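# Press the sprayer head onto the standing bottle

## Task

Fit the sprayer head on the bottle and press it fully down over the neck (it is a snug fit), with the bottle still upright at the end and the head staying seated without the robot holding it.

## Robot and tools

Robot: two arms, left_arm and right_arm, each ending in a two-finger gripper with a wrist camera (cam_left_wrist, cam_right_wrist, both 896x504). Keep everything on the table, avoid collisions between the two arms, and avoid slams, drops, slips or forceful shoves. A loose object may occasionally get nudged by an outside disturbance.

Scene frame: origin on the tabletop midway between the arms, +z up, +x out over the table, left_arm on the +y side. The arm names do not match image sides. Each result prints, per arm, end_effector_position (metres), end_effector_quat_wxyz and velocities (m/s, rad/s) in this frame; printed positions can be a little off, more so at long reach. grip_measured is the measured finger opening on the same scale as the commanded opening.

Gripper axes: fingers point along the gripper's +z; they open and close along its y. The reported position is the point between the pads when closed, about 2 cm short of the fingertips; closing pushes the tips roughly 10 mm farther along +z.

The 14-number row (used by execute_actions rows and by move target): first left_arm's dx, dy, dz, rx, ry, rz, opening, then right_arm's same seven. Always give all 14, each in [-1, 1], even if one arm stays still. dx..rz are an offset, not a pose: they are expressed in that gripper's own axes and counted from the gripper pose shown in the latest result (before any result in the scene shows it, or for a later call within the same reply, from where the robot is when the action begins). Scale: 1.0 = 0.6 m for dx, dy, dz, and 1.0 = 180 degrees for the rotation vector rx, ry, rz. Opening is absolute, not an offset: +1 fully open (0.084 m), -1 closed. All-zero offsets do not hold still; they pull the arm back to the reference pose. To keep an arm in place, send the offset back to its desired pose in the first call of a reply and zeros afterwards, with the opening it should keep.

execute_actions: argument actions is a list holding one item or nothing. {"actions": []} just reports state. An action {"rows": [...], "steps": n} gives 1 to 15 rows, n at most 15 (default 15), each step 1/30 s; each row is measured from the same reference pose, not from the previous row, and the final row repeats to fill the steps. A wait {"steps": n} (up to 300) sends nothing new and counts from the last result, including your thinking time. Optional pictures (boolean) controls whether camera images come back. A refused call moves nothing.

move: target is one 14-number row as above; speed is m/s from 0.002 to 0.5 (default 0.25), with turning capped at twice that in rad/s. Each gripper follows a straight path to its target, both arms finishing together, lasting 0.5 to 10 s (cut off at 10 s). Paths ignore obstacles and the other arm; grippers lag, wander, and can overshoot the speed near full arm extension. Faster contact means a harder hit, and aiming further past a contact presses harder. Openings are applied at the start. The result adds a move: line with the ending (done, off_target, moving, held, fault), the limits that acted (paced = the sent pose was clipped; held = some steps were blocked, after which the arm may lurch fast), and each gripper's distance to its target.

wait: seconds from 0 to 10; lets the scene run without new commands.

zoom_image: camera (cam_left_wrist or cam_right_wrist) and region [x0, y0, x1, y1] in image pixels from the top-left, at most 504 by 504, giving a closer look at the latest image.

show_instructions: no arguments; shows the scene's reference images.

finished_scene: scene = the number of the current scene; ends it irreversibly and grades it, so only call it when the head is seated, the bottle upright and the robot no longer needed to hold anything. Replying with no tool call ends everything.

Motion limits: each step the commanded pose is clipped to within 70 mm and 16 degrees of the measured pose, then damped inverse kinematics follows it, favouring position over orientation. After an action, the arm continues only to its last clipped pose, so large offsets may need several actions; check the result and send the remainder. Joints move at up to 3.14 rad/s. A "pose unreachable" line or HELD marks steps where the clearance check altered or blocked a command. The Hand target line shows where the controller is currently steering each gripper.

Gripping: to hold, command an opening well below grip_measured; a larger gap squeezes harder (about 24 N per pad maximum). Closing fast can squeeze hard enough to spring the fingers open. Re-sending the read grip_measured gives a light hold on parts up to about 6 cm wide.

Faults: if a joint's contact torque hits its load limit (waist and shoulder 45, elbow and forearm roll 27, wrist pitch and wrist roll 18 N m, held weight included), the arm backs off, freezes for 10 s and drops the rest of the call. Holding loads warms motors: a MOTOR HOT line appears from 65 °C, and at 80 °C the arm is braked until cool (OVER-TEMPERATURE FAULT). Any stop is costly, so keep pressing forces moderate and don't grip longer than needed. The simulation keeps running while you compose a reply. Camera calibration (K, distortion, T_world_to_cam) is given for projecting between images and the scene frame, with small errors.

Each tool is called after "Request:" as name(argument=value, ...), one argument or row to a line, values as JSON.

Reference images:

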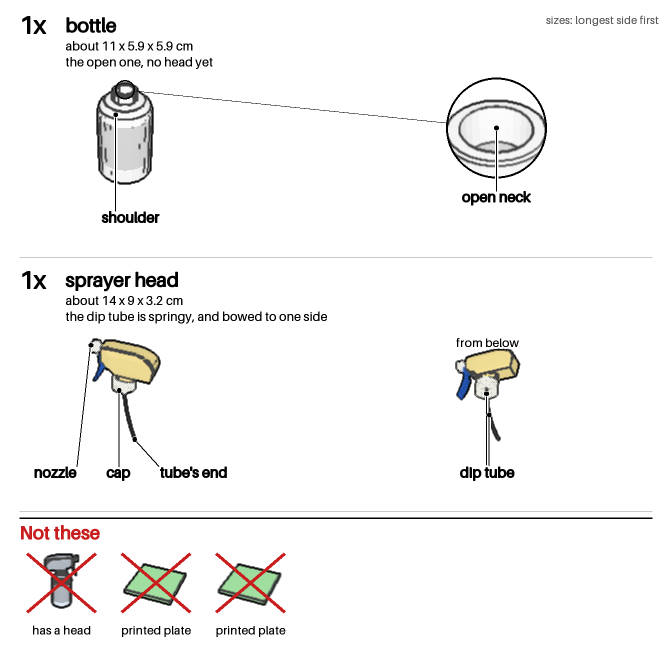

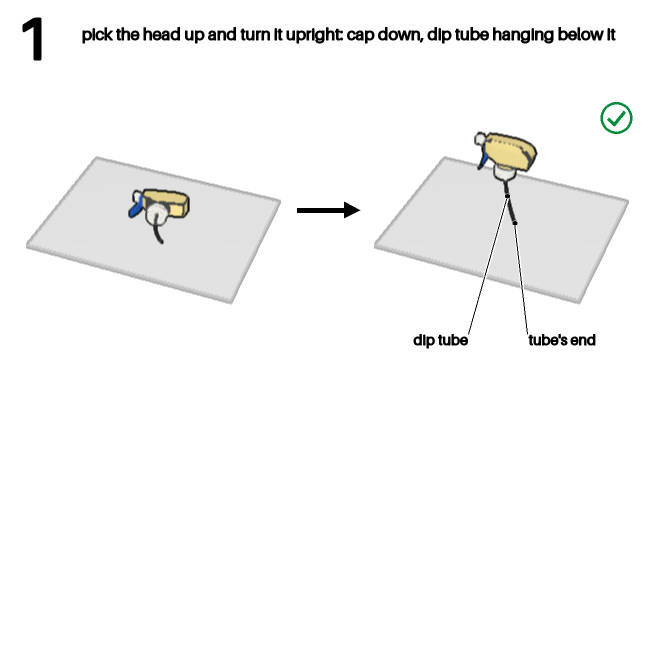

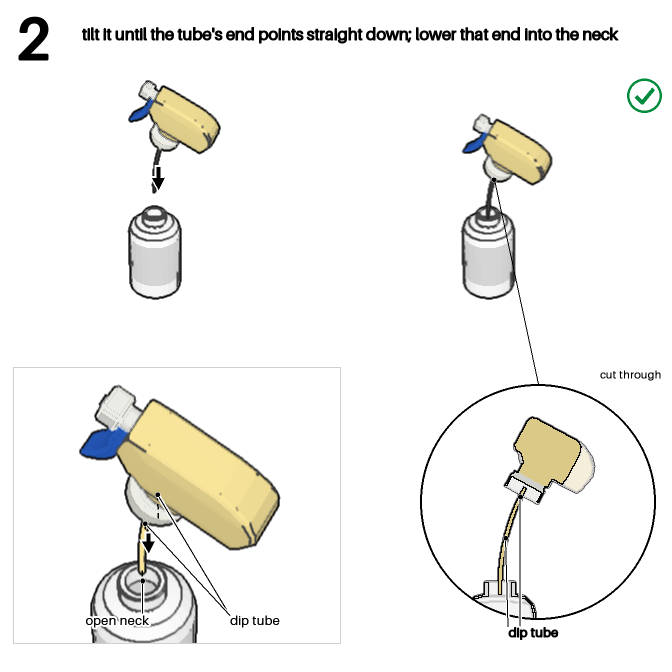

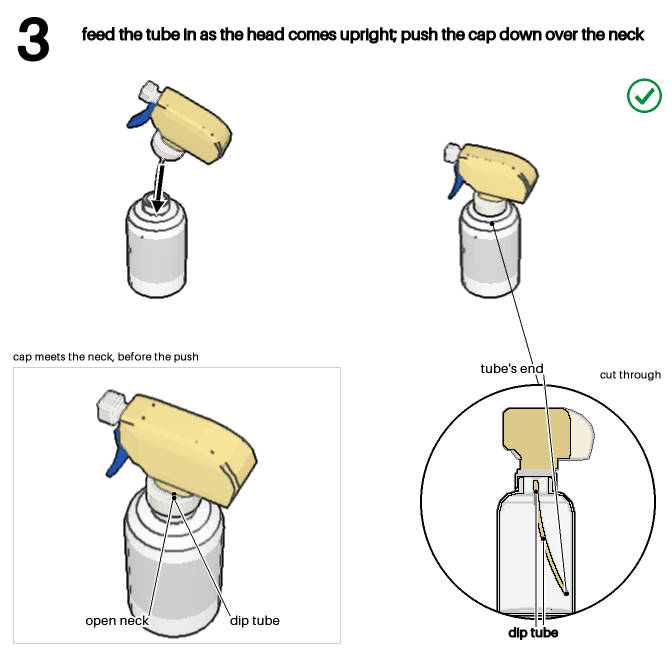

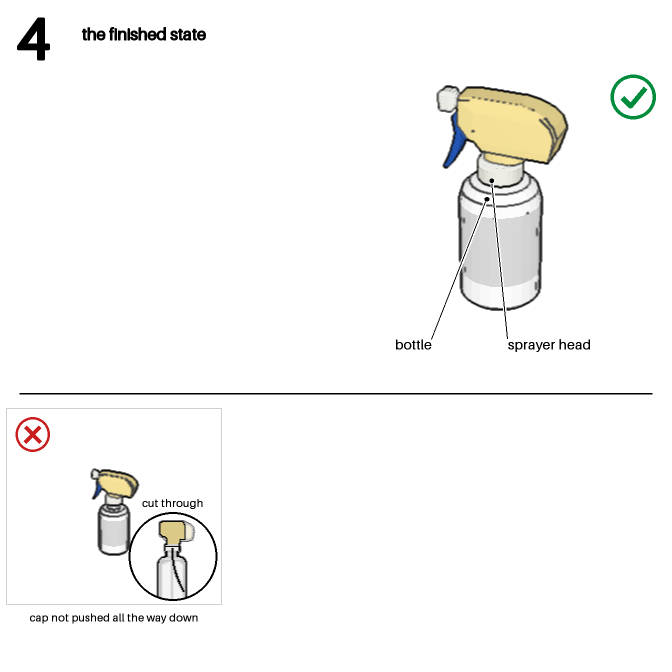

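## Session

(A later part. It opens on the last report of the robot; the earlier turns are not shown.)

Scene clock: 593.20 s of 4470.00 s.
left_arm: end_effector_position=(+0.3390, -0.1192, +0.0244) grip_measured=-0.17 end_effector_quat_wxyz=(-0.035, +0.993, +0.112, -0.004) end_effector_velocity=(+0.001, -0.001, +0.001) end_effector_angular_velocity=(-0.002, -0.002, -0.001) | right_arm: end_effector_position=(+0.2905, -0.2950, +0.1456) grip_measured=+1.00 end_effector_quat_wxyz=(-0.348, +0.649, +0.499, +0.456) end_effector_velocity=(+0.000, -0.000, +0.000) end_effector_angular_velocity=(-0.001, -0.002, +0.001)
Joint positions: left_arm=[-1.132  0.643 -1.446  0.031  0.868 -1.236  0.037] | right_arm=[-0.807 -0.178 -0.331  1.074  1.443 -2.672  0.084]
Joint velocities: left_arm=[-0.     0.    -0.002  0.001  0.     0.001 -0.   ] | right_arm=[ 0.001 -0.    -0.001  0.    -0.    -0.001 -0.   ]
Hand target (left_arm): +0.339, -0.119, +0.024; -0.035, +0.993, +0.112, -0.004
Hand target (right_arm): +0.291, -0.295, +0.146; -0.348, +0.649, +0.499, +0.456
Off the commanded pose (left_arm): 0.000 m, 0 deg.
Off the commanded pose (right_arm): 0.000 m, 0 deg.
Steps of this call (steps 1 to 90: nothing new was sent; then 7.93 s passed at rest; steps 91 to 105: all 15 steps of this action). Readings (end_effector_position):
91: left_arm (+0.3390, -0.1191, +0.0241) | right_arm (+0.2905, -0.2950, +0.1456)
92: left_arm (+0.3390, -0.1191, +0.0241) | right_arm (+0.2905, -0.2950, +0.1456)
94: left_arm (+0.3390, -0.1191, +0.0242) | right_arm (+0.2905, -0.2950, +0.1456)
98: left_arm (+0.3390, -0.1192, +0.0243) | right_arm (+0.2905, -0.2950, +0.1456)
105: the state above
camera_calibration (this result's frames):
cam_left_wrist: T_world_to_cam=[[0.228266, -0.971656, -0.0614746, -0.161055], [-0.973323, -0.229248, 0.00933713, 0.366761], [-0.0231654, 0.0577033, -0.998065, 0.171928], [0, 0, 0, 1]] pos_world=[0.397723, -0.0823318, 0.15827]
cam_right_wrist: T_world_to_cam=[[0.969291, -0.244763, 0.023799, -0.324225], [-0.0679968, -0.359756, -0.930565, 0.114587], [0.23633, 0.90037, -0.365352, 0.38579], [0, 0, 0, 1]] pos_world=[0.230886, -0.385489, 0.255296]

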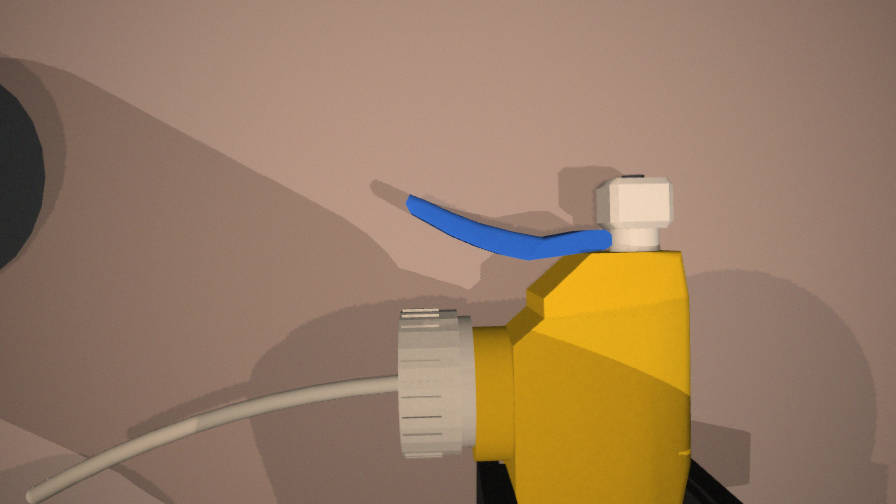

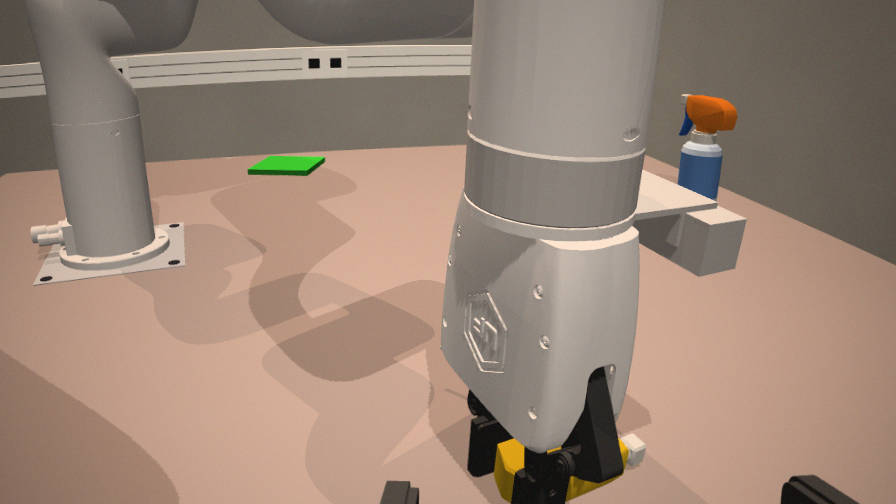

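Request:
move(
  target=[0,-0.0233,-0.3323,0,0,0,-0.7, 0,0,0,0,0,0,1],
  speed=0.12,
)

Scene clock: 620.60 s of 4470.00 s.
left_arm: end_effector_position=(+0.3389, -0.1184, +0.2234) grip_measured=-0.17 end_effector_quat_wxyz=(-0.035, +0.993, +0.112, -0.004) end_effector_velocity=(-0.000, -0.000, +0.004) end_effector_angular_velocity=(+0.001, +0.001, +0.000) | right_arm: end_effector_position=(+0.2905, -0.2950, +0.1456) grip_measured=+1.00 end_effector_quat_wxyz=(-0.348, +0.649, +0.499, +0.456) end_effector_velocity=(-0.000, -0.000, -0.000) end_effector_angular_velocity=(+0.000, +0.001, -0.001)
Joint positions: left_arm=[-1.134  0.412 -1.684  0.024  1.338 -1.223  0.037] | right_arm=[-0.807 -0.178 -0.331  1.074  1.443 -2.672  0.084]
Joint velocities: left_arm=[-0.     0.001 -0.013 -0.     0.014  0.    -0.   ] | right_arm=[-0.     0.     0.     0.    -0.001  0.001 -0.   ]
Hand target (left_arm): +0.339, -0.119, +0.224; -0.035, +0.993, +0.112, -0.004
Hand target (right_arm): +0.291, -0.295, +0.146; -0.348, +0.649, +0.499, +0.456
Off the commanded pose (left_arm): 0.001 m, 0 deg.
Off the commanded pose (right_arm): 0.000 m, 0 deg.
After step 90, 22.33 s passed at rest.
move: done
camera_calibration (this result's frames):
cam_left_wrist: T_world_to_cam=[[0.228565, -0.971514, -0.0626058, -0.147796], [-0.973241, -0.229588, 0.00956777, 0.364819], [-0.0236688, 0.0587437, -0.997992, 0.370723], [0, 0, 0, 1]] pos_world=[0.397613, -0.0816051, 0.357236]
cam_right_wrist: T_world_to_cam=[[0.969291, -0.244763, 0.0237991, -0.324225], [-0.0679966, -0.359756, -0.930565, 0.114586], [0.23633, 0.90037, -0.365352, 0.38579], [0, 0, 0, 1]] pos_world=[0.230886, -0.385489, 0.255296]

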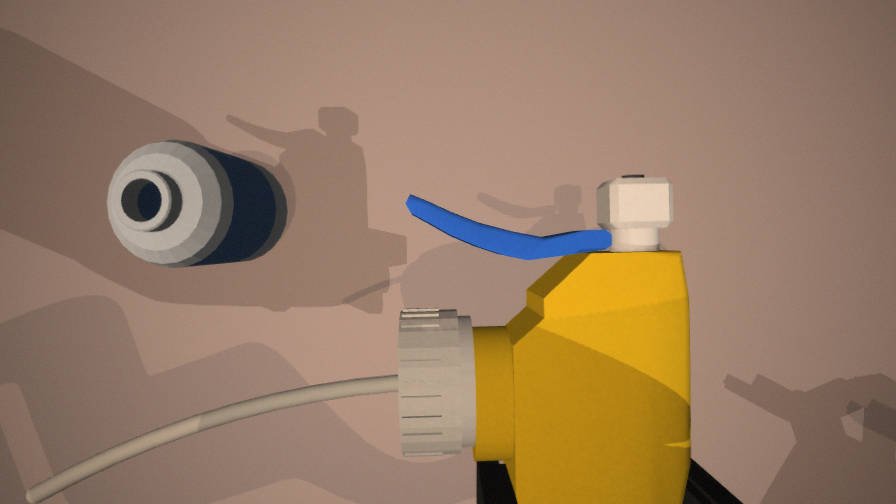

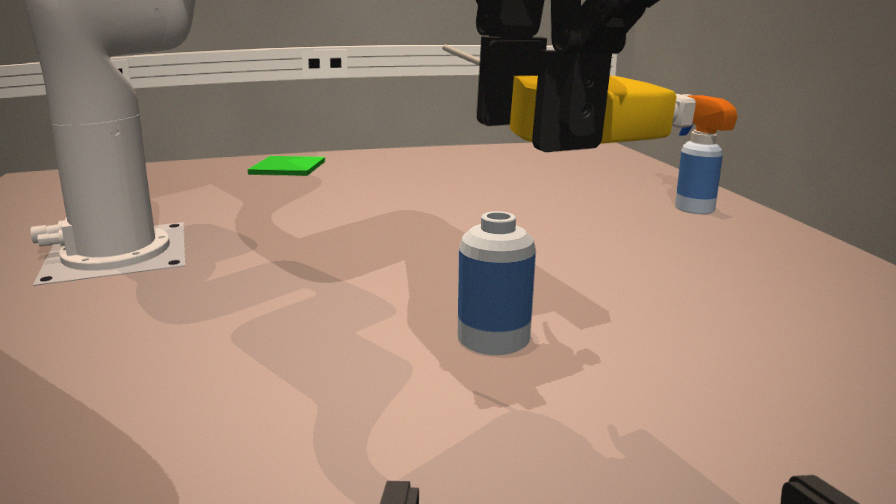

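Request:
move(
  target=[0.0828,-0.2873,-0.1077,-0.5222,0,0,-0.7, 0,0,0,0,0,0,1],
  speed=0.2,
)

Scene clock: 658.57 s of 4470.00 s.
left_arm: end_effector_position=(+0.3494, +0.0550, +0.3003) grip_measured=-0.17 end_effector_quat_wxyz=(+0.703, +0.702, +0.078, +0.080) end_effector_velocity=(-0.000, +0.001, +0.000) end_effector_angular_velocity=(-0.010, -0.004, -0.004) | right_arm: end_effector_position=(+0.2905, -0.2950, +0.1456) grip_measured=+1.00 end_effector_quat_wxyz=(-0.348, +0.649, +0.499, +0.456) end_effector_velocity=(+0.000, -0.000, +0.000) end_effector_angular_velocity=(+0.001, -0.001, -0.002)
Joint positions: left_arm=[-0.437 -0.392 -0.376 -1.963  1.22   0.875  0.037] | right_arm=[-0.807 -0.178 -0.331  1.074  1.443 -2.672  0.084]
Joint velocities: left_arm=[ 0.009  0.008  0.001  0.     0.02   0.009 -0.   ] | right_arm=[-0.002  0.    -0.     0.     0.001 -0.     0.   ]
Hand target (left_arm): +0.349, +0.055, +0.300; +0.704, +0.702, +0.078, +0.080
Hand target (right_arm): +0.291, -0.295, +0.146; -0.348, +0.649, +0.499, +0.456
Off the commanded pose (left_arm): 0.001 m, 0 deg.
Off the commanded pose (right_arm): 0.000 m, 0 deg.
After step 90, 30.40 s passed at rest.
move: done
camera_calibration (this result's frames):
cam_left_wrist: T_world_to_cam=[[0.00218432, 0.0114229, 0.999932, -0.270996], [-0.976894, -0.213675, 0.00457494, 0.41601], [0.213713, -0.976838, 0.0106922, 0.108655], [0, 0, 0, 1]] pos_world=[0.383768, 0.198125, 0.267912]
cam_right_wrist: T_world_to_cam=[[0.969291, -0.244763, 0.0237988, -0.324224], [-0.0679969, -0.359756, -0.930565, 0.114587], [0.23633, 0.90037, -0.365352, 0.38579], [0, 0, 0, 1]] pos_world=[0.230885, -0.385489, 0.255296]

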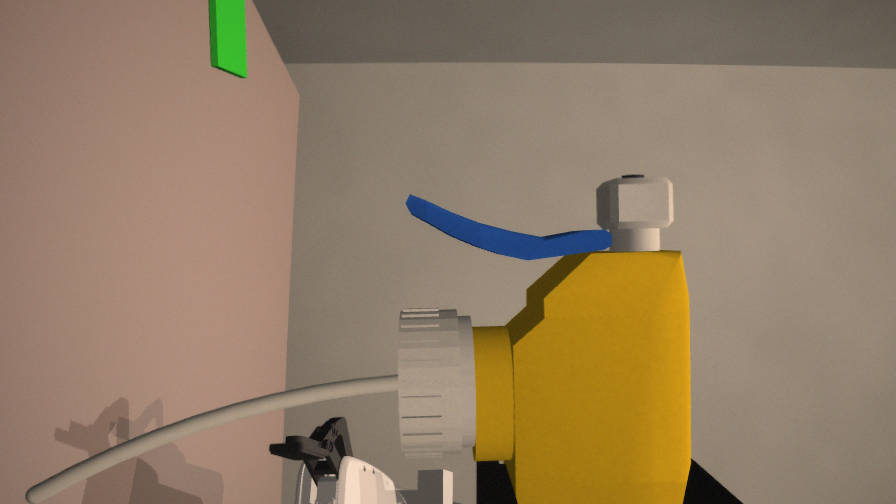

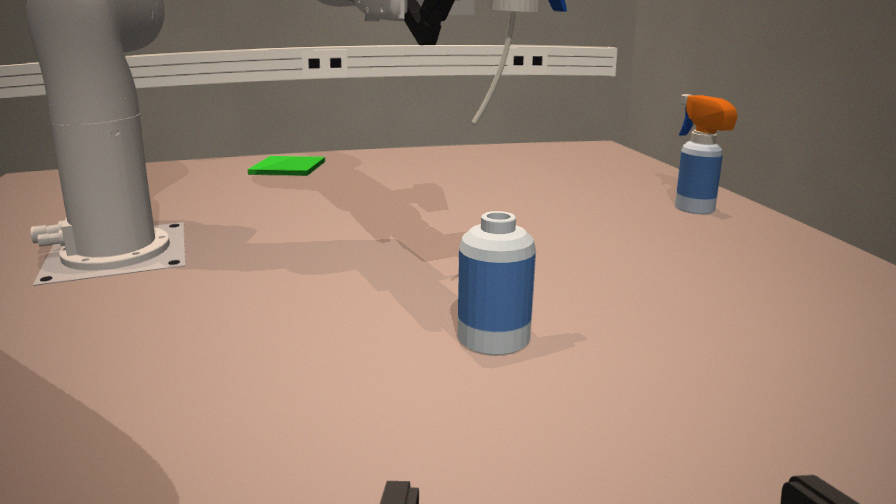

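Request:
move(
  target=[0,0,0,0,0,0,-0.7, 0.0072,-0.0017,0.4617,0,0,0,1],
  speed=0.2,
)

Scene clock: 707.00 s of 4470.00 s.
left_arm: end_effector_position=(+0.3494, +0.0550, +0.3003) grip_measured=-0.17 end_effector_quat_wxyz=(+0.703, +0.702, +0.078, +0.080) end_effector_velocity=(-0.000, +0.000, -0.001) end_effector_angular_velocity=(+0.001, +0.001, +0.000) | right_arm: end_effector_position=(+0.3581, -0.0416, +0.0541) grip_measured=+1.00 end_effector_quat_wxyz=(-0.348, +0.650, +0.499, +0.456) end_effector_velocity=(-0.000, +0.002, -0.001) end_effector_angular_velocity=(+0.002, +0.002, +0.001)
Joint positions: left_arm=[-0.437 -0.392 -0.376 -1.963  1.22   0.875  0.037] | right_arm=[ 0.216  0.302 -0.549  2.121  1.084 -2.921  0.084]
Joint velocities: left_arm=[ 0.     0.     0.001 -0.    -0.001  0.001  0.   ] | right_arm=[ 0.004  0.005 -0.004  0.004  0.002  0.    -0.   ]
Hand target (left_arm): +0.349, +0.055, +0.300; +0.703, +0.702, +0.078, +0.080
Hand target (right_arm): +0.358, -0.041, +0.054; -0.348, +0.650, +0.499, +0.456
Off the commanded pose (left_arm): 0.000 m, 0 deg.
Off the commanded pose (right_arm): 0.001 m, 0 deg.
After step 90, 43.43 s passed at rest.
move: done
camera_calibration (this result's frames):
cam_left_wrist: T_world_to_cam=[[0.00218456, 0.0114229, 0.999932, -0.270996], [-0.976894, -0.213676, 0.00457518, 0.41601], [0.213714, -0.976838, 0.0106922, 0.108655], [0, 0, 0, 1]] pos_world=[0.383768, 0.198125, 0.267912]
cam_right_wrist: T_world_to_cam=[[0.969061, -0.245681, 0.0236981, -0.325413], [-0.0682781, -0.3591, -0.930798, 0.125377], [0.237189, 0.900382, -0.364764, 0.107882], [0, 0, 0, 1]] pos_world=[0.298317, -0.13206, 0.163764]

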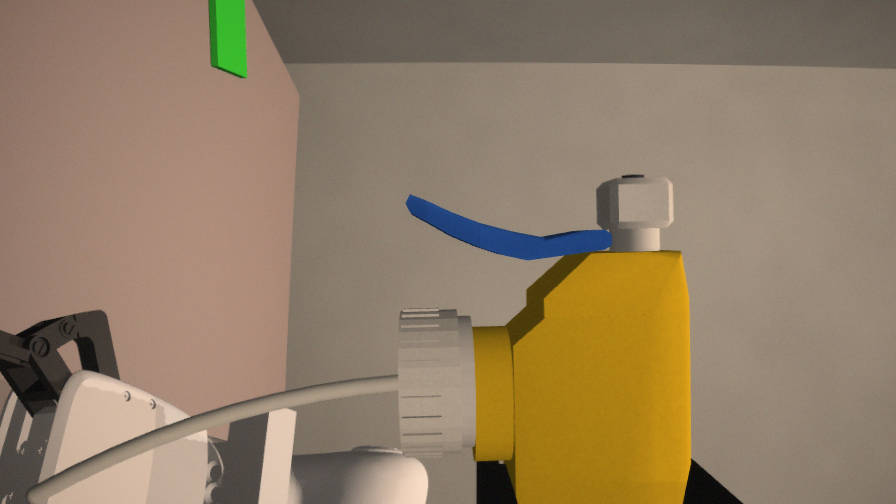

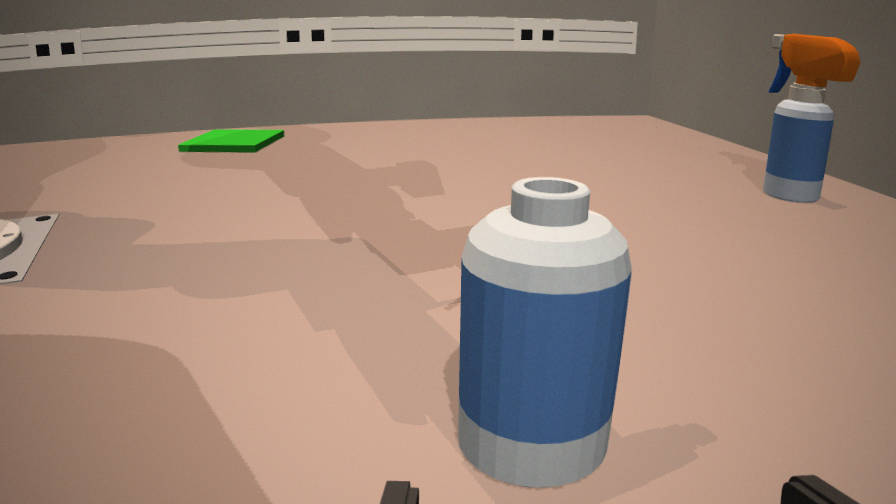

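Request:
move(
  target=[0,0,0,0,0,0,-0.7, 0.0423,-0.0005,0.1608,0,0,0,1],
  speed=0.06,
)

Scene clock: 728.63 s of 4470.00 s.
left_arm: end_effector_position=(+0.3494, +0.0550, +0.3003) grip_measured=-0.17 end_effector_quat_wxyz=(+0.703, +0.702, +0.078, +0.080) end_effector_velocity=(+0.000, -0.000, +0.001) end_effector_angular_velocity=(-0.000, -0.002, -0.000) | right_arm: end_effector_position=(+0.3834, +0.0543, +0.0446) grip_measured=+1.00 end_effector_quat_wxyz=(-0.348, +0.650, +0.499, +0.456) end_effector_velocity=(+0.001, +0.002, -0.000) end_effector_angular_velocity=(-0.000, -0.001, -0.001)
Joint positions: left_arm=[-0.437 -0.392 -0.376 -1.963  1.22   0.875  0.037] | right_arm=[ 0.443  0.463 -0.797  2.321  0.979 -2.886  0.084]
Joint velocities: left_arm=[ 0.    -0.    -0.002  0.001  0.    -0.    -0.   ] | right_arm=[ 0.004  0.004 -0.007  0.004 -0.003  0.    -0.   ]
Hand target (left_arm): +0.349, +0.055, +0.300; +0.703, +0.702, +0.078, +0.080
Hand target (right_arm): +0.383, +0.055, +0.045; -0.348, +0.650, +0.499, +0.456
Off the commanded pose (left_arm): 0.000 m, 0 deg.
Off the commanded pose (right_arm): 0.001 m, 0 deg.
After step 90, 16.60 s passed at rest.
move: done
camera_calibration (this result's frames):
cam_left_wrist: T_world_to_cam=[[0.00218454, 0.0114228, 0.999932, -0.270996], [-0.976894, -0.213676, 0.00457516, 0.41601], [0.213714, -0.976838, 0.0106921, 0.108655], [0, 0, 0, 1]] pos_world=[0.383768, 0.198125, 0.267912]
cam_right_wrist: T_world_to_cam=[[0.969075, -0.245655, 0.0233729, -0.326161], [-0.068565, -0.35904, -0.9308, 0.152816], [0.237048, 0.900413, -0.36478, 0.0121717], [0, 0, 0, 1]] pos_world=[0.323667, -0.0362155, 0.154305]

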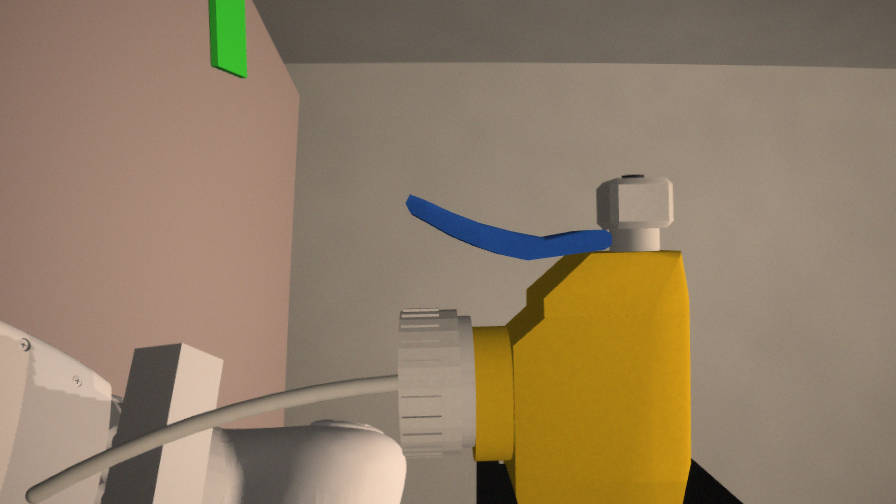

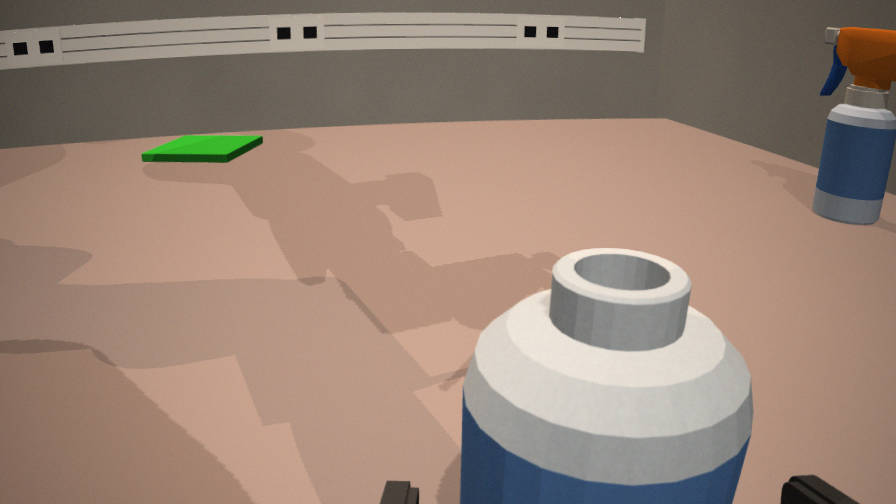

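Request:
execute_actions(
  actions=[
    {"rows": [[0,0,0,0,0,0,-0.7,0,0,0,0,0,0,0.9],[0,0,0,0,0,0,-0.7,0,0,0,0,0,0,0.82],[0,0,0,0,0,0,-0.7,0,0,0,0,0,0,0.74],[0,0,0,0,0,0,-0.7,0,0,0,0,0,0,0.67],[0,0,0,0,0,0,-0.7,0,0,0,0,0,0,0.6],[0,0,0,0,0,0,-0.7,0,0,0,0,0,0,0.54],[0,0,0,0,0,0,-0.7,0,0,0,0,0,0,0.49],[0,0,0,0,0,0,-0.7,0,0,0,0,0,0,0.45],[0,0,0,0,0,0,-0.7,0,0,0,0,0,0,0.41],[0,0,0,0,0,0,-0.7,0,0,0,0,0,0,0.37],[0,0,0,0,0,0,-0.7,0,0,0,0,0,0,0.33],[0,0,0,0,0,0,-0.7,0,0,0,0,0,0,0.29],[0,0,0,0,0,0,-0.7,0,0,0,0,0,0,0.25],[0,0,0,0,0,0,-0.7,0,0,0,0,0,0,0.2],[0,0,0,0,0,0,-0.7,0,0,0,0,0,0,0.15]], "steps": 15},
  ],
)

Scene clock: 738.70 s of 4470.00 s.
left_arm: end_effector_position=(+0.3494, +0.0550, +0.3003) grip_measured=-0.17 end_effector_quat_wxyz=(+0.703, +0.702, +0.078, +0.080) end_effector_velocity=(+0.000, -0.000, +0.001) end_effector_angular_velocity=(+0.000, -0.001, -0.001) | right_arm: end_effector_position=(+0.3834, +0.0543, +0.0447) grip_measured=+0.34 end_effector_quat_wxyz=(-0.348, +0.650, +0.499, +0.456) end_effector_velocity=(+0.000, -0.001, -0.000) end_effector_angular_velocity=(-0.001, -0.000, -0.001)
Joint positions: left_arm=[-0.437 -0.392 -0.376 -1.963  1.22   0.875  0.037] | right_arm=[ 0.443  0.463 -0.797  2.321  0.98  -2.886  0.059]
Joint velocities: left_arm=[-0.001  0.    -0.002  0.001 -0.    -0.001  0.   ] | right_arm=[-0.001 -0.     0.001 -0.     0.    -0.001 -0.   ]
Hand target (left_arm): +0.349, +0.055, +0.300; +0.703, +0.702, +0.078, +0.080
Hand target (right_arm): +0.383, +0.054, +0.045; -0.348, +0.650, +0.499, +0.456
Off the commanded pose (left_arm): 0.000 m, 0 deg.
Off the commanded pose (right_arm): 0.000 m, 0 deg.
Steps of this call (steps 1 to 90: nothing new was sent; then 6.57 s passed at rest; steps 91 to 105: all 15 steps of this action). Readings (end_effector_position):
91: left_arm (+0.3494, +0.0550, +0.3003) | right_arm (+0.3835, +0.0545, +0.0446)
92: left_arm (+0.3494, +0.0550, +0.3003) | right_arm (+0.3834, +0.0545, +0.0446)
94: left_arm (+0.3494, +0.0550, +0.3003) | right_arm (+0.3834, +0.0544, +0.0446)
98: left_arm (+0.3494, +0.0550, +0.3003) | right_arm (+0.3834, +0.0543, +0.0446)
105: the state above
camera_calibration (this result's frames):
cam_left_wrist: T_world_to_cam=[[0.00218438, 0.0114228, 0.999932, -0.270996], [-0.976894, -0.213676, 0.00457499, 0.41601], [0.213714, -0.976838, 0.0106921, 0.108655], [0, 0, 0, 1]] pos_world=[0.383768, 0.198125, 0.267912]
cam_right_wrist: T_world_to_cam=[[0.969073, -0.245657, 0.0234498, -0.326191], [-0.0684691, -0.358953, -0.930841, 0.152838], [0.237085, 0.900447, -0.364672, 0.0121364], [0, 0, 0, 1]] pos_world=[0.323691, -0.0361979, 0.154343]

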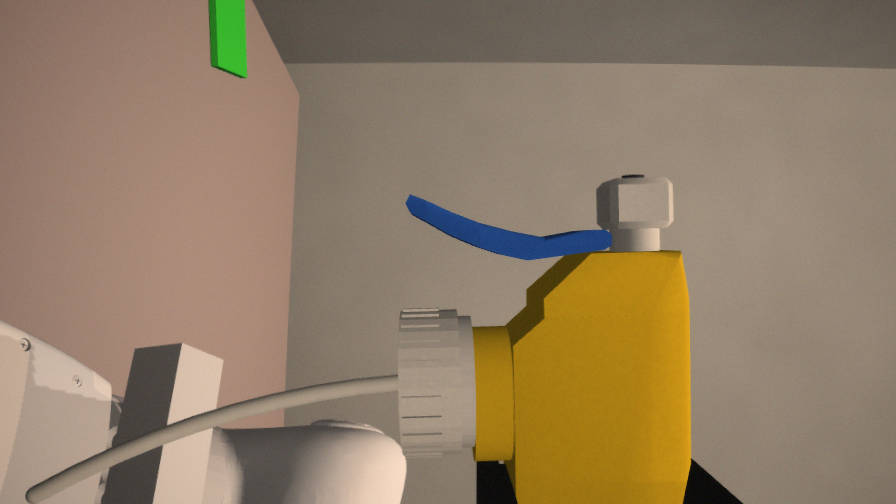

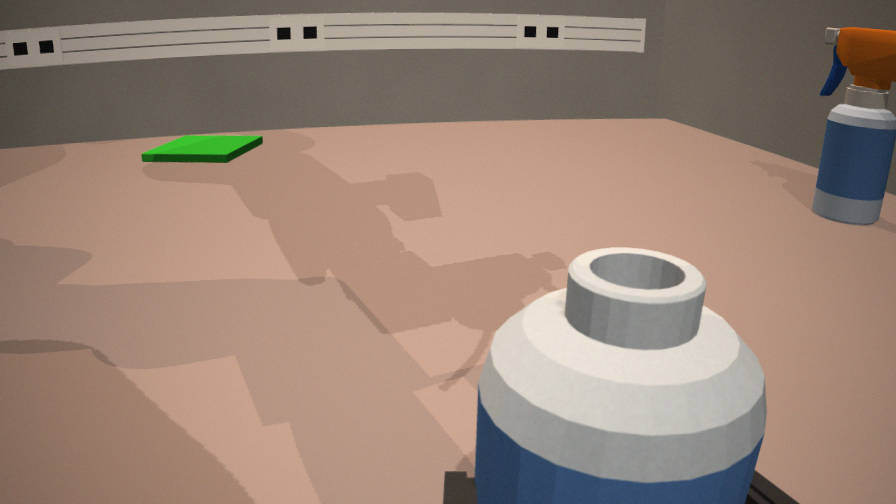

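Request:
move(
  target=[-0.0313,-0.1244,-0.0458,-0.1213,0,0.1143,-0.7, 0,0,0,0,0,0,0.15],
  speed=0.1,
)

Scene clock: 861.70 s of 4470.00 s.
left_arm: end_effector_position=(+0.3251, +0.0778, +0.2260) grip_measured=-0.17 end_effector_quat_wxyz=(+0.798, +0.559, -0.063, +0.218) end_effector_velocity=(+0.000, +0.001, -0.001) end_effector_angular_velocity=(-0.006, -0.007, +0.001) | right_arm: end_effector_position=(+0.3834, +0.0543, +0.0447) grip_measured=+0.34 end_effector_quat_wxyz=(-0.348, +0.650, +0.499, +0.456) end_effector_velocity=(+0.000, +0.000, +0.000) end_effector_angular_velocity=(+0.000, -0.000, +0.000)
Joint positions: left_arm=[-0.234  0.249 -0.407 -1.874  1.903  1.787  0.037] | right_arm=[ 0.443  0.463 -0.797  2.321  0.979 -2.886  0.059]
Joint velocities: left_arm=[ 0.003  0.013 -0.006  0.006  0.009  0.013  0.   ] | right_arm=[ 0.     0.    -0.001 -0.    -0.     0.     0.   ]
Hand target (left_arm): +0.325, +0.078, +0.226; +0.798, +0.559, -0.063, +0.218
Hand target (right_arm): +0.383, +0.054, +0.045; -0.348, +0.650, +0.499, +0.456
Off the commanded pose (left_arm): 0.001 m, 0 deg.
Off the commanded pose (right_arm): 0.000 m, 0 deg.
After step 90, 117.00 s passed at rest.
move: done
camera_calibration (this result's frames):
cam_left_wrist: T_world_to_cam=[[-0.412716, 0.289282, 0.863702, -0.0528712], [-0.901367, -0.266251, -0.341538, 0.455285], [0.131161, -0.919471, 0.370635, 0.0779183], [0, 0, 0, 1]] pos_world=[0.378338, 0.208158, 0.172283]
cam_right_wrist: T_world_to_cam=[[0.969074, -0.245655, 0.0234284, -0.326182], [-0.0684961, -0.358982, -0.930828, 0.15283], [0.237073, 0.900436, -0.364707, 0.0121467], [0, 0, 0, 1]] pos_world=[0.323683, -0.0362023, 0.15433]

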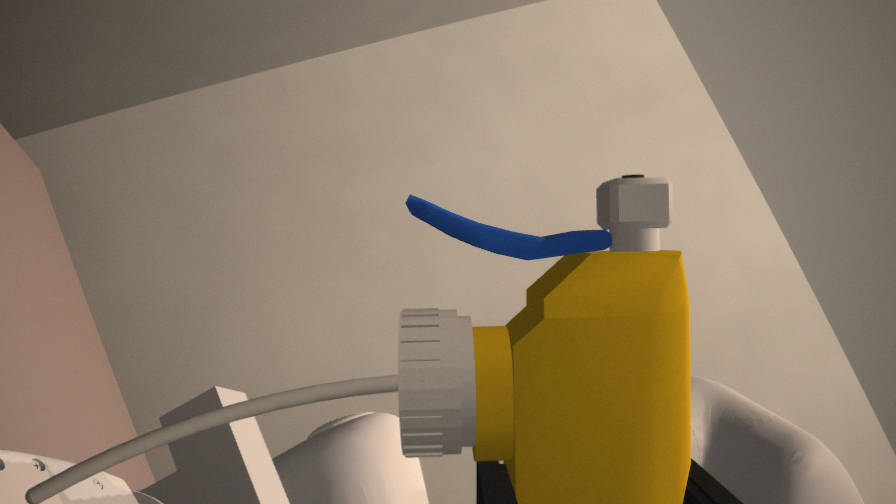

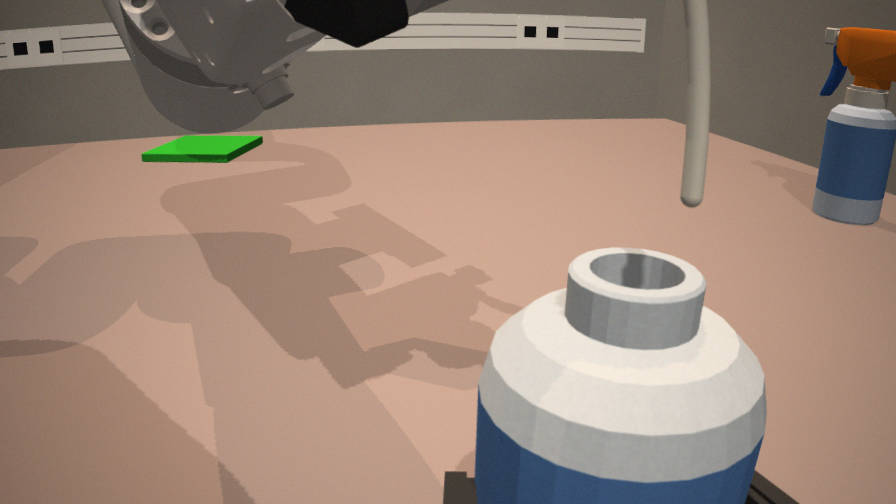

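Request:
zoom_image(
  camera="cam_right_wrist",
  region=[540,0,800,360],
)

Request:
zoom_image(
  camera="cam_left_wrist",
  region=[0,330,440,504],
)

Region (540, 0, 800, 360) of cam_right_wrist's 896x504 image, scaled by 1.400, with more detail than that image has.

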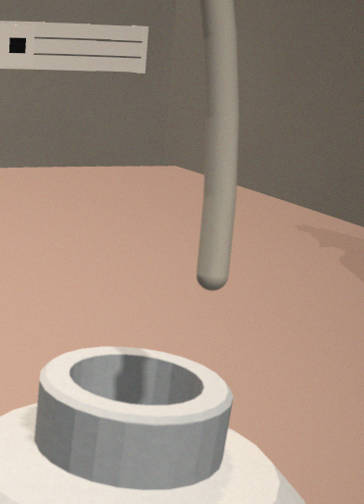

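Region (0, 330, 440, 504) of cam_left_wrist's 896x504 image, scaled by 1.145, with more detail than that image has; it fills the top 199 rows of this view, and the rest is white.

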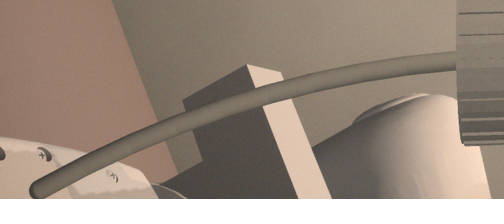

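Request:
move(
  target=[-0.0095,-0.0055,-0.0145,0,0,0,-0.7, 0,0,0,0,0,0,0.15],
  speed=0.03,
)

Scene clock: 917.57 s of 4470.00 s.
left_arm: end_effector_position=(+0.3202, +0.0832, +0.2182) grip_measured=-0.17 end_effector_quat_wxyz=(+0.798, +0.559, -0.063, +0.218) end_effector_velocity=(+0.000, +0.001, -0.000) end_effector_angular_velocity=(-0.001, -0.004, +0.000) | right_arm: end_effector_position=(+0.3834, +0.0543, +0.0447) grip_measured=+0.34 end_effector_quat_wxyz=(-0.348, +0.650, +0.499, +0.456) end_effector_velocity=(-0.001, +0.001, +0.000) end_effector_angular_velocity=(+0.001, -0.000, +0.002)
Joint positions: left_arm=[-0.212  0.277 -0.404 -1.841  1.915  1.818  0.037] | right_arm=[ 0.443  0.463 -0.797  2.321  0.979 -2.886  0.059]
Joint velocities: left_arm=[ 0.003  0.004 -0.002  0.005  0.002  0.006  0.   ] | right_arm=[ 0.002 -0.     0.     0.     0.001 -0.    -0.   ]
Hand target (left_arm): +0.320, +0.083, +0.218; +0.798, +0.559, -0.063, +0.218
Hand target (right_arm): +0.383, +0.054, +0.045; -0.348, +0.650, +0.499, +0.456
Off the commanded pose (left_arm): 0.000 m, 0 deg.
Off the commanded pose (right_arm): 0.000 m, 0 deg.
After step 90, 52.10 s passed at rest.
move: done
camera_calibration (this result's frames):
cam_left_wrist: T_world_to_cam=[[-0.41273, 0.289275, 0.863698, -0.0496817], [-0.901346, -0.266355, -0.341512, 0.449627], [0.131259, -0.919443, 0.37067, 0.0864365], [0, 0, 0, 1]] pos_world=[0.373419, 0.213605, 0.164424]
cam_right_wrist: T_world_to_cam=[[0.969073, -0.245657, 0.0234408, -0.326188], [-0.0684805, -0.358965, -0.930835, 0.152835], [0.23708, 0.900443, -0.364686, 0.0121407], [0, 0, 0, 1]] pos_world=[0.323688, -0.0361998, 0.154338]

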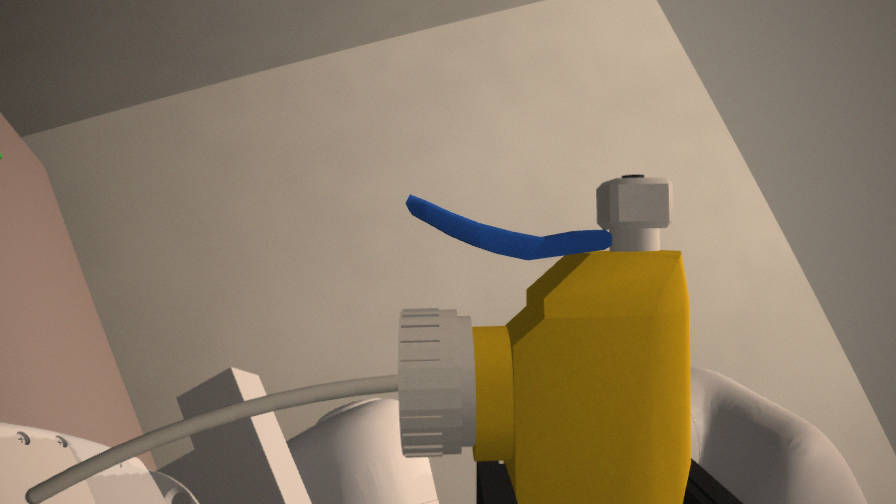

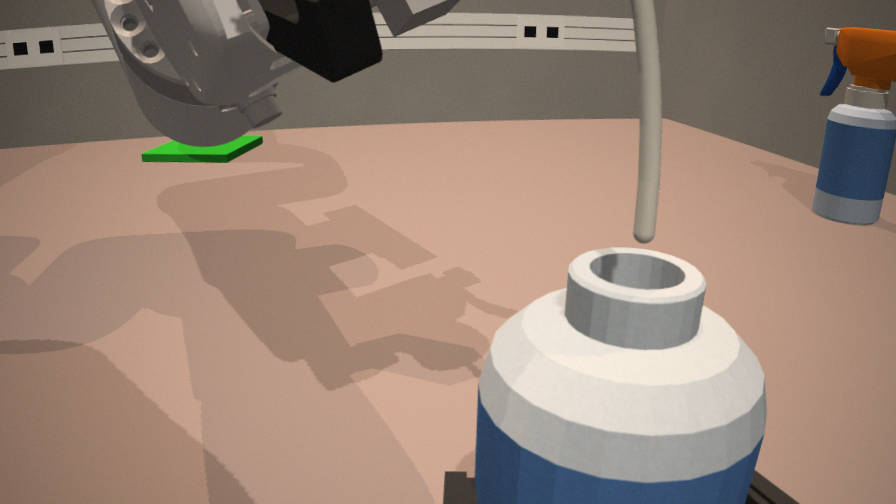

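Request:
move(
  target=[-0.0089,-0.0256,-0.0132,0,0,0,-0.7, 0,0,0,0,0,0,0.15],
  speed=0.02,
)

Scene clock: 935.20 s of 4470.00 s.
left_arm: end_effector_position=(+0.3207, +0.0848, +0.2004) grip_measured=-0.17 end_effector_quat_wxyz=(+0.798, +0.559, -0.063, +0.218) end_effector_velocity=(-0.000, -0.000, -0.001) end_effector_angular_velocity=(-0.000, -0.001, -0.002) | right_arm: end_effector_position=(+0.3834, +0.0543, +0.0447) grip_measured=+0.34 end_effector_quat_wxyz=(-0.348, +0.650, +0.499, +0.456) end_effector_velocity=(+0.001, -0.000, +0.000) end_effector_angular_velocity=(+0.001, +0.001, -0.001)
Joint positions: left_arm=[-0.201  0.361 -0.436 -1.813  1.929  1.871  0.037] | right_arm=[ 0.443  0.463 -0.797  2.321  0.979 -2.886  0.059]
Joint velocities: left_arm=[ 0.     0.007 -0.004  0.003  0.001  0.004  0.   ] | right_arm=[-0.002  0.    -0.    -0.     0.001  0.001 -0.   ]
Hand target (left_arm): +0.321, +0.085, +0.200; +0.798, +0.559, -0.063, +0.218
Hand target (right_arm): +0.383, +0.054, +0.045; -0.348, +0.650, +0.499, +0.456
Off the commanded pose (left_arm): 0.000 m, 0 deg.
Off the commanded pose (right_arm): 0.000 m, 0 deg.
After step 90, 13.43 s passed at rest.
move: done
camera_calibration (this result's frames):
cam_left_wrist: T_world_to_cam=[[-0.412935, 0.289344, 0.863577, -0.0344701], [-0.901235, -0.26659, -0.341621, 0.444434], [0.131375, -0.919353, 0.370851, 0.094313], [0, 0, 0, 1]] pos_world=[0.373915, 0.215162, 0.146619]
cam_right_wrist: T_world_to_cam=[[0.969074, -0.245655, 0.0234354, -0.326183], [-0.0684883, -0.358978, -0.93083, 0.15283], [0.237076, 0.900438, -0.364701, 0.0121488], [0, 0, 0, 1]] pos_world=[0.323683, -0.0362049, 0.154334]

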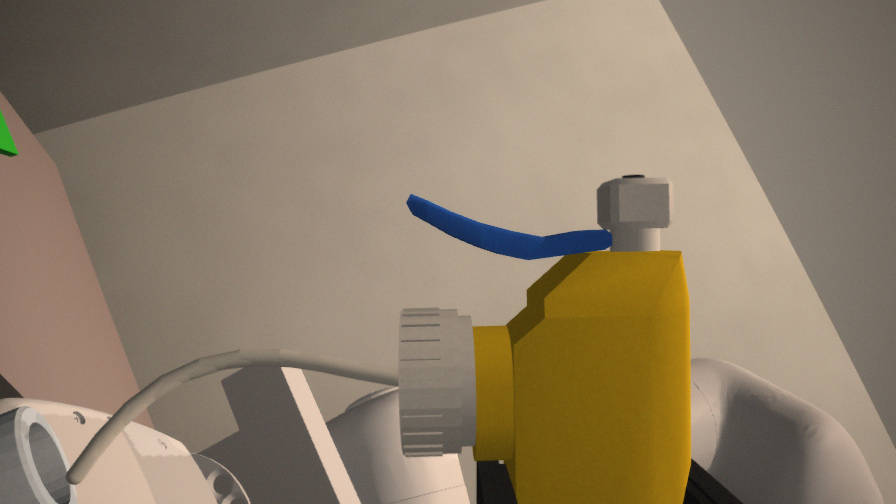

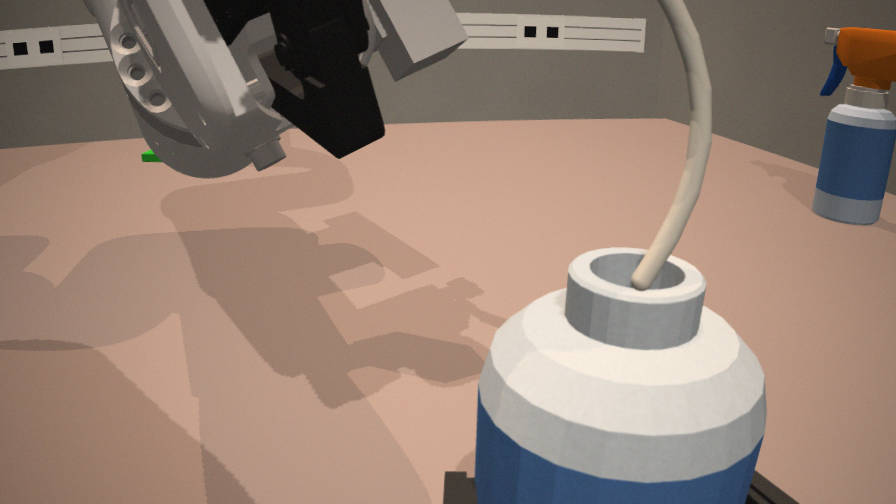

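Request:
zoom_image(
  camera="cam_left_wrist",
  region=[0,330,260,504],
)

Request:
zoom_image(
  camera="cam_right_wrist",
  region=[540,200,760,360],
)

Region (0, 330, 260, 504) of cam_left_wrist's 896x504 image, scaled by 1.938, with more detail than that image has; it fills the top 337 rows of this view, and the rest is white.

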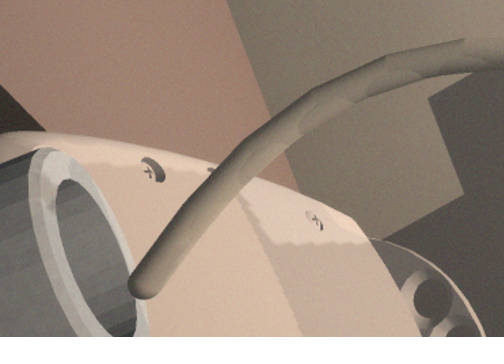

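Region (540, 200, 760, 360) of cam_right_wrist's 896x504 image, scaled by 2.291, with more detail than that image has; it fills the top 367 rows of this view, and the rest is white.

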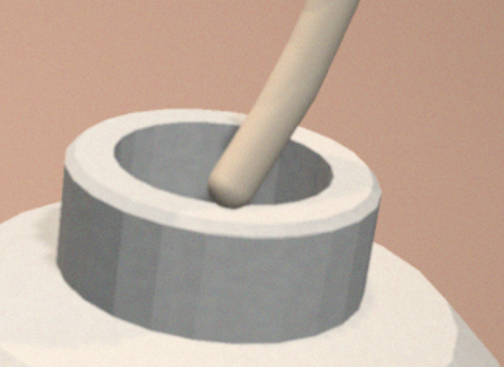

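Request:
move(
  target=[0.0192,0.0204,-0.0025,0,0,0,-0.7, 0,0,0,0,0,0,0.15],
  speed=0.03,
)

Scene clock: 966.53 s of 4470.00 s.
left_arm: end_effector_position=(+0.3257, +0.0927, +0.2142) grip_measured=-0.17 end_effector_quat_wxyz=(+0.798, +0.559, -0.063, +0.218) end_effector_velocity=(+0.001, +0.001, +0.001) end_effector_angular_velocity=(-0.000, +0.001, -0.000) | right_arm: end_effector_position=(+0.3834, +0.0543, +0.0447) grip_measured=+0.34 end_effector_quat_wxyz=(-0.348, +0.650, +0.499, +0.456) end_effector_velocity=(+0.001, -0.001, -0.000) end_effector_angular_velocity=(-0.001, -0.003, -0.001)
Joint positions: left_arm=[-0.173  0.303 -0.425 -1.802  1.921  1.821  0.037] | right_arm=[ 0.443  0.463 -0.797  2.321  0.979 -2.886  0.059]
Joint velocities: left_arm=[ 0.002 -0.005  0.     0.001 -0.001 -0.006 -0.   ] | right_arm=[-0.002 -0.     0.001  0.    -0.    -0.004 -0.   ]
Hand target (left_arm): +0.326, +0.093, +0.214; +0.798, +0.559, -0.063, +0.218
Hand target (right_arm): +0.383, +0.054, +0.045; -0.348, +0.650, +0.499, +0.456
Off the commanded pose (left_arm): 0.000 m, 0 deg.
Off the commanded pose (right_arm): 0.000 m, 0 deg.
After step 90, 27.43 s passed at rest.
move: done
camera_calibration (this result's frames):
cam_left_wrist: T_world_to_cam=[[-0.412754, 0.289311, 0.863674, -0.0467122], [-0.901332, -0.266399, -0.341514, 0.455685], [0.131278, -0.919419, 0.370722, 0.0958534], [0, 0, 0, 1]] pos_world=[0.378859, 0.223038, 0.160432]
cam_right_wrist: T_world_to_cam=[[0.969073, -0.245657, 0.0234433, -0.326188], [-0.0684788, -0.358968, -0.930835, 0.152833], [0.237081, 0.900442, -0.364688, 0.0121398], [0, 0, 0, 1]] pos_world=[0.323688, -0.0361993, 0.154337]

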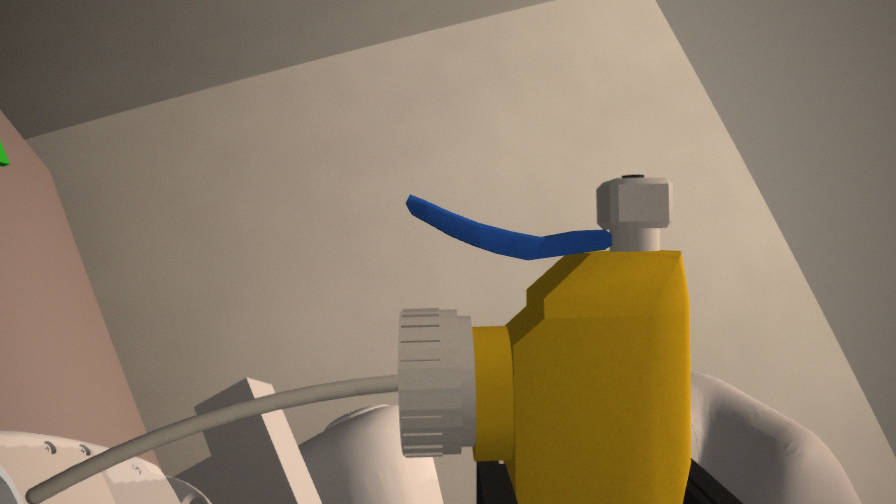

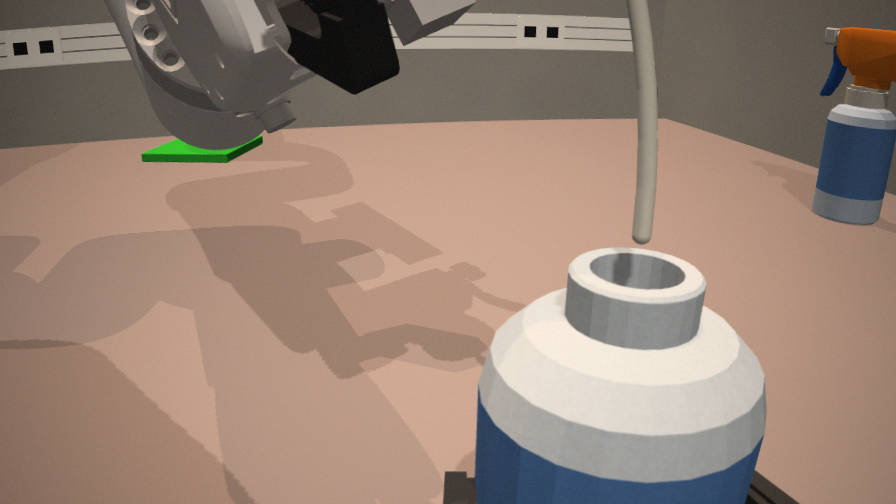

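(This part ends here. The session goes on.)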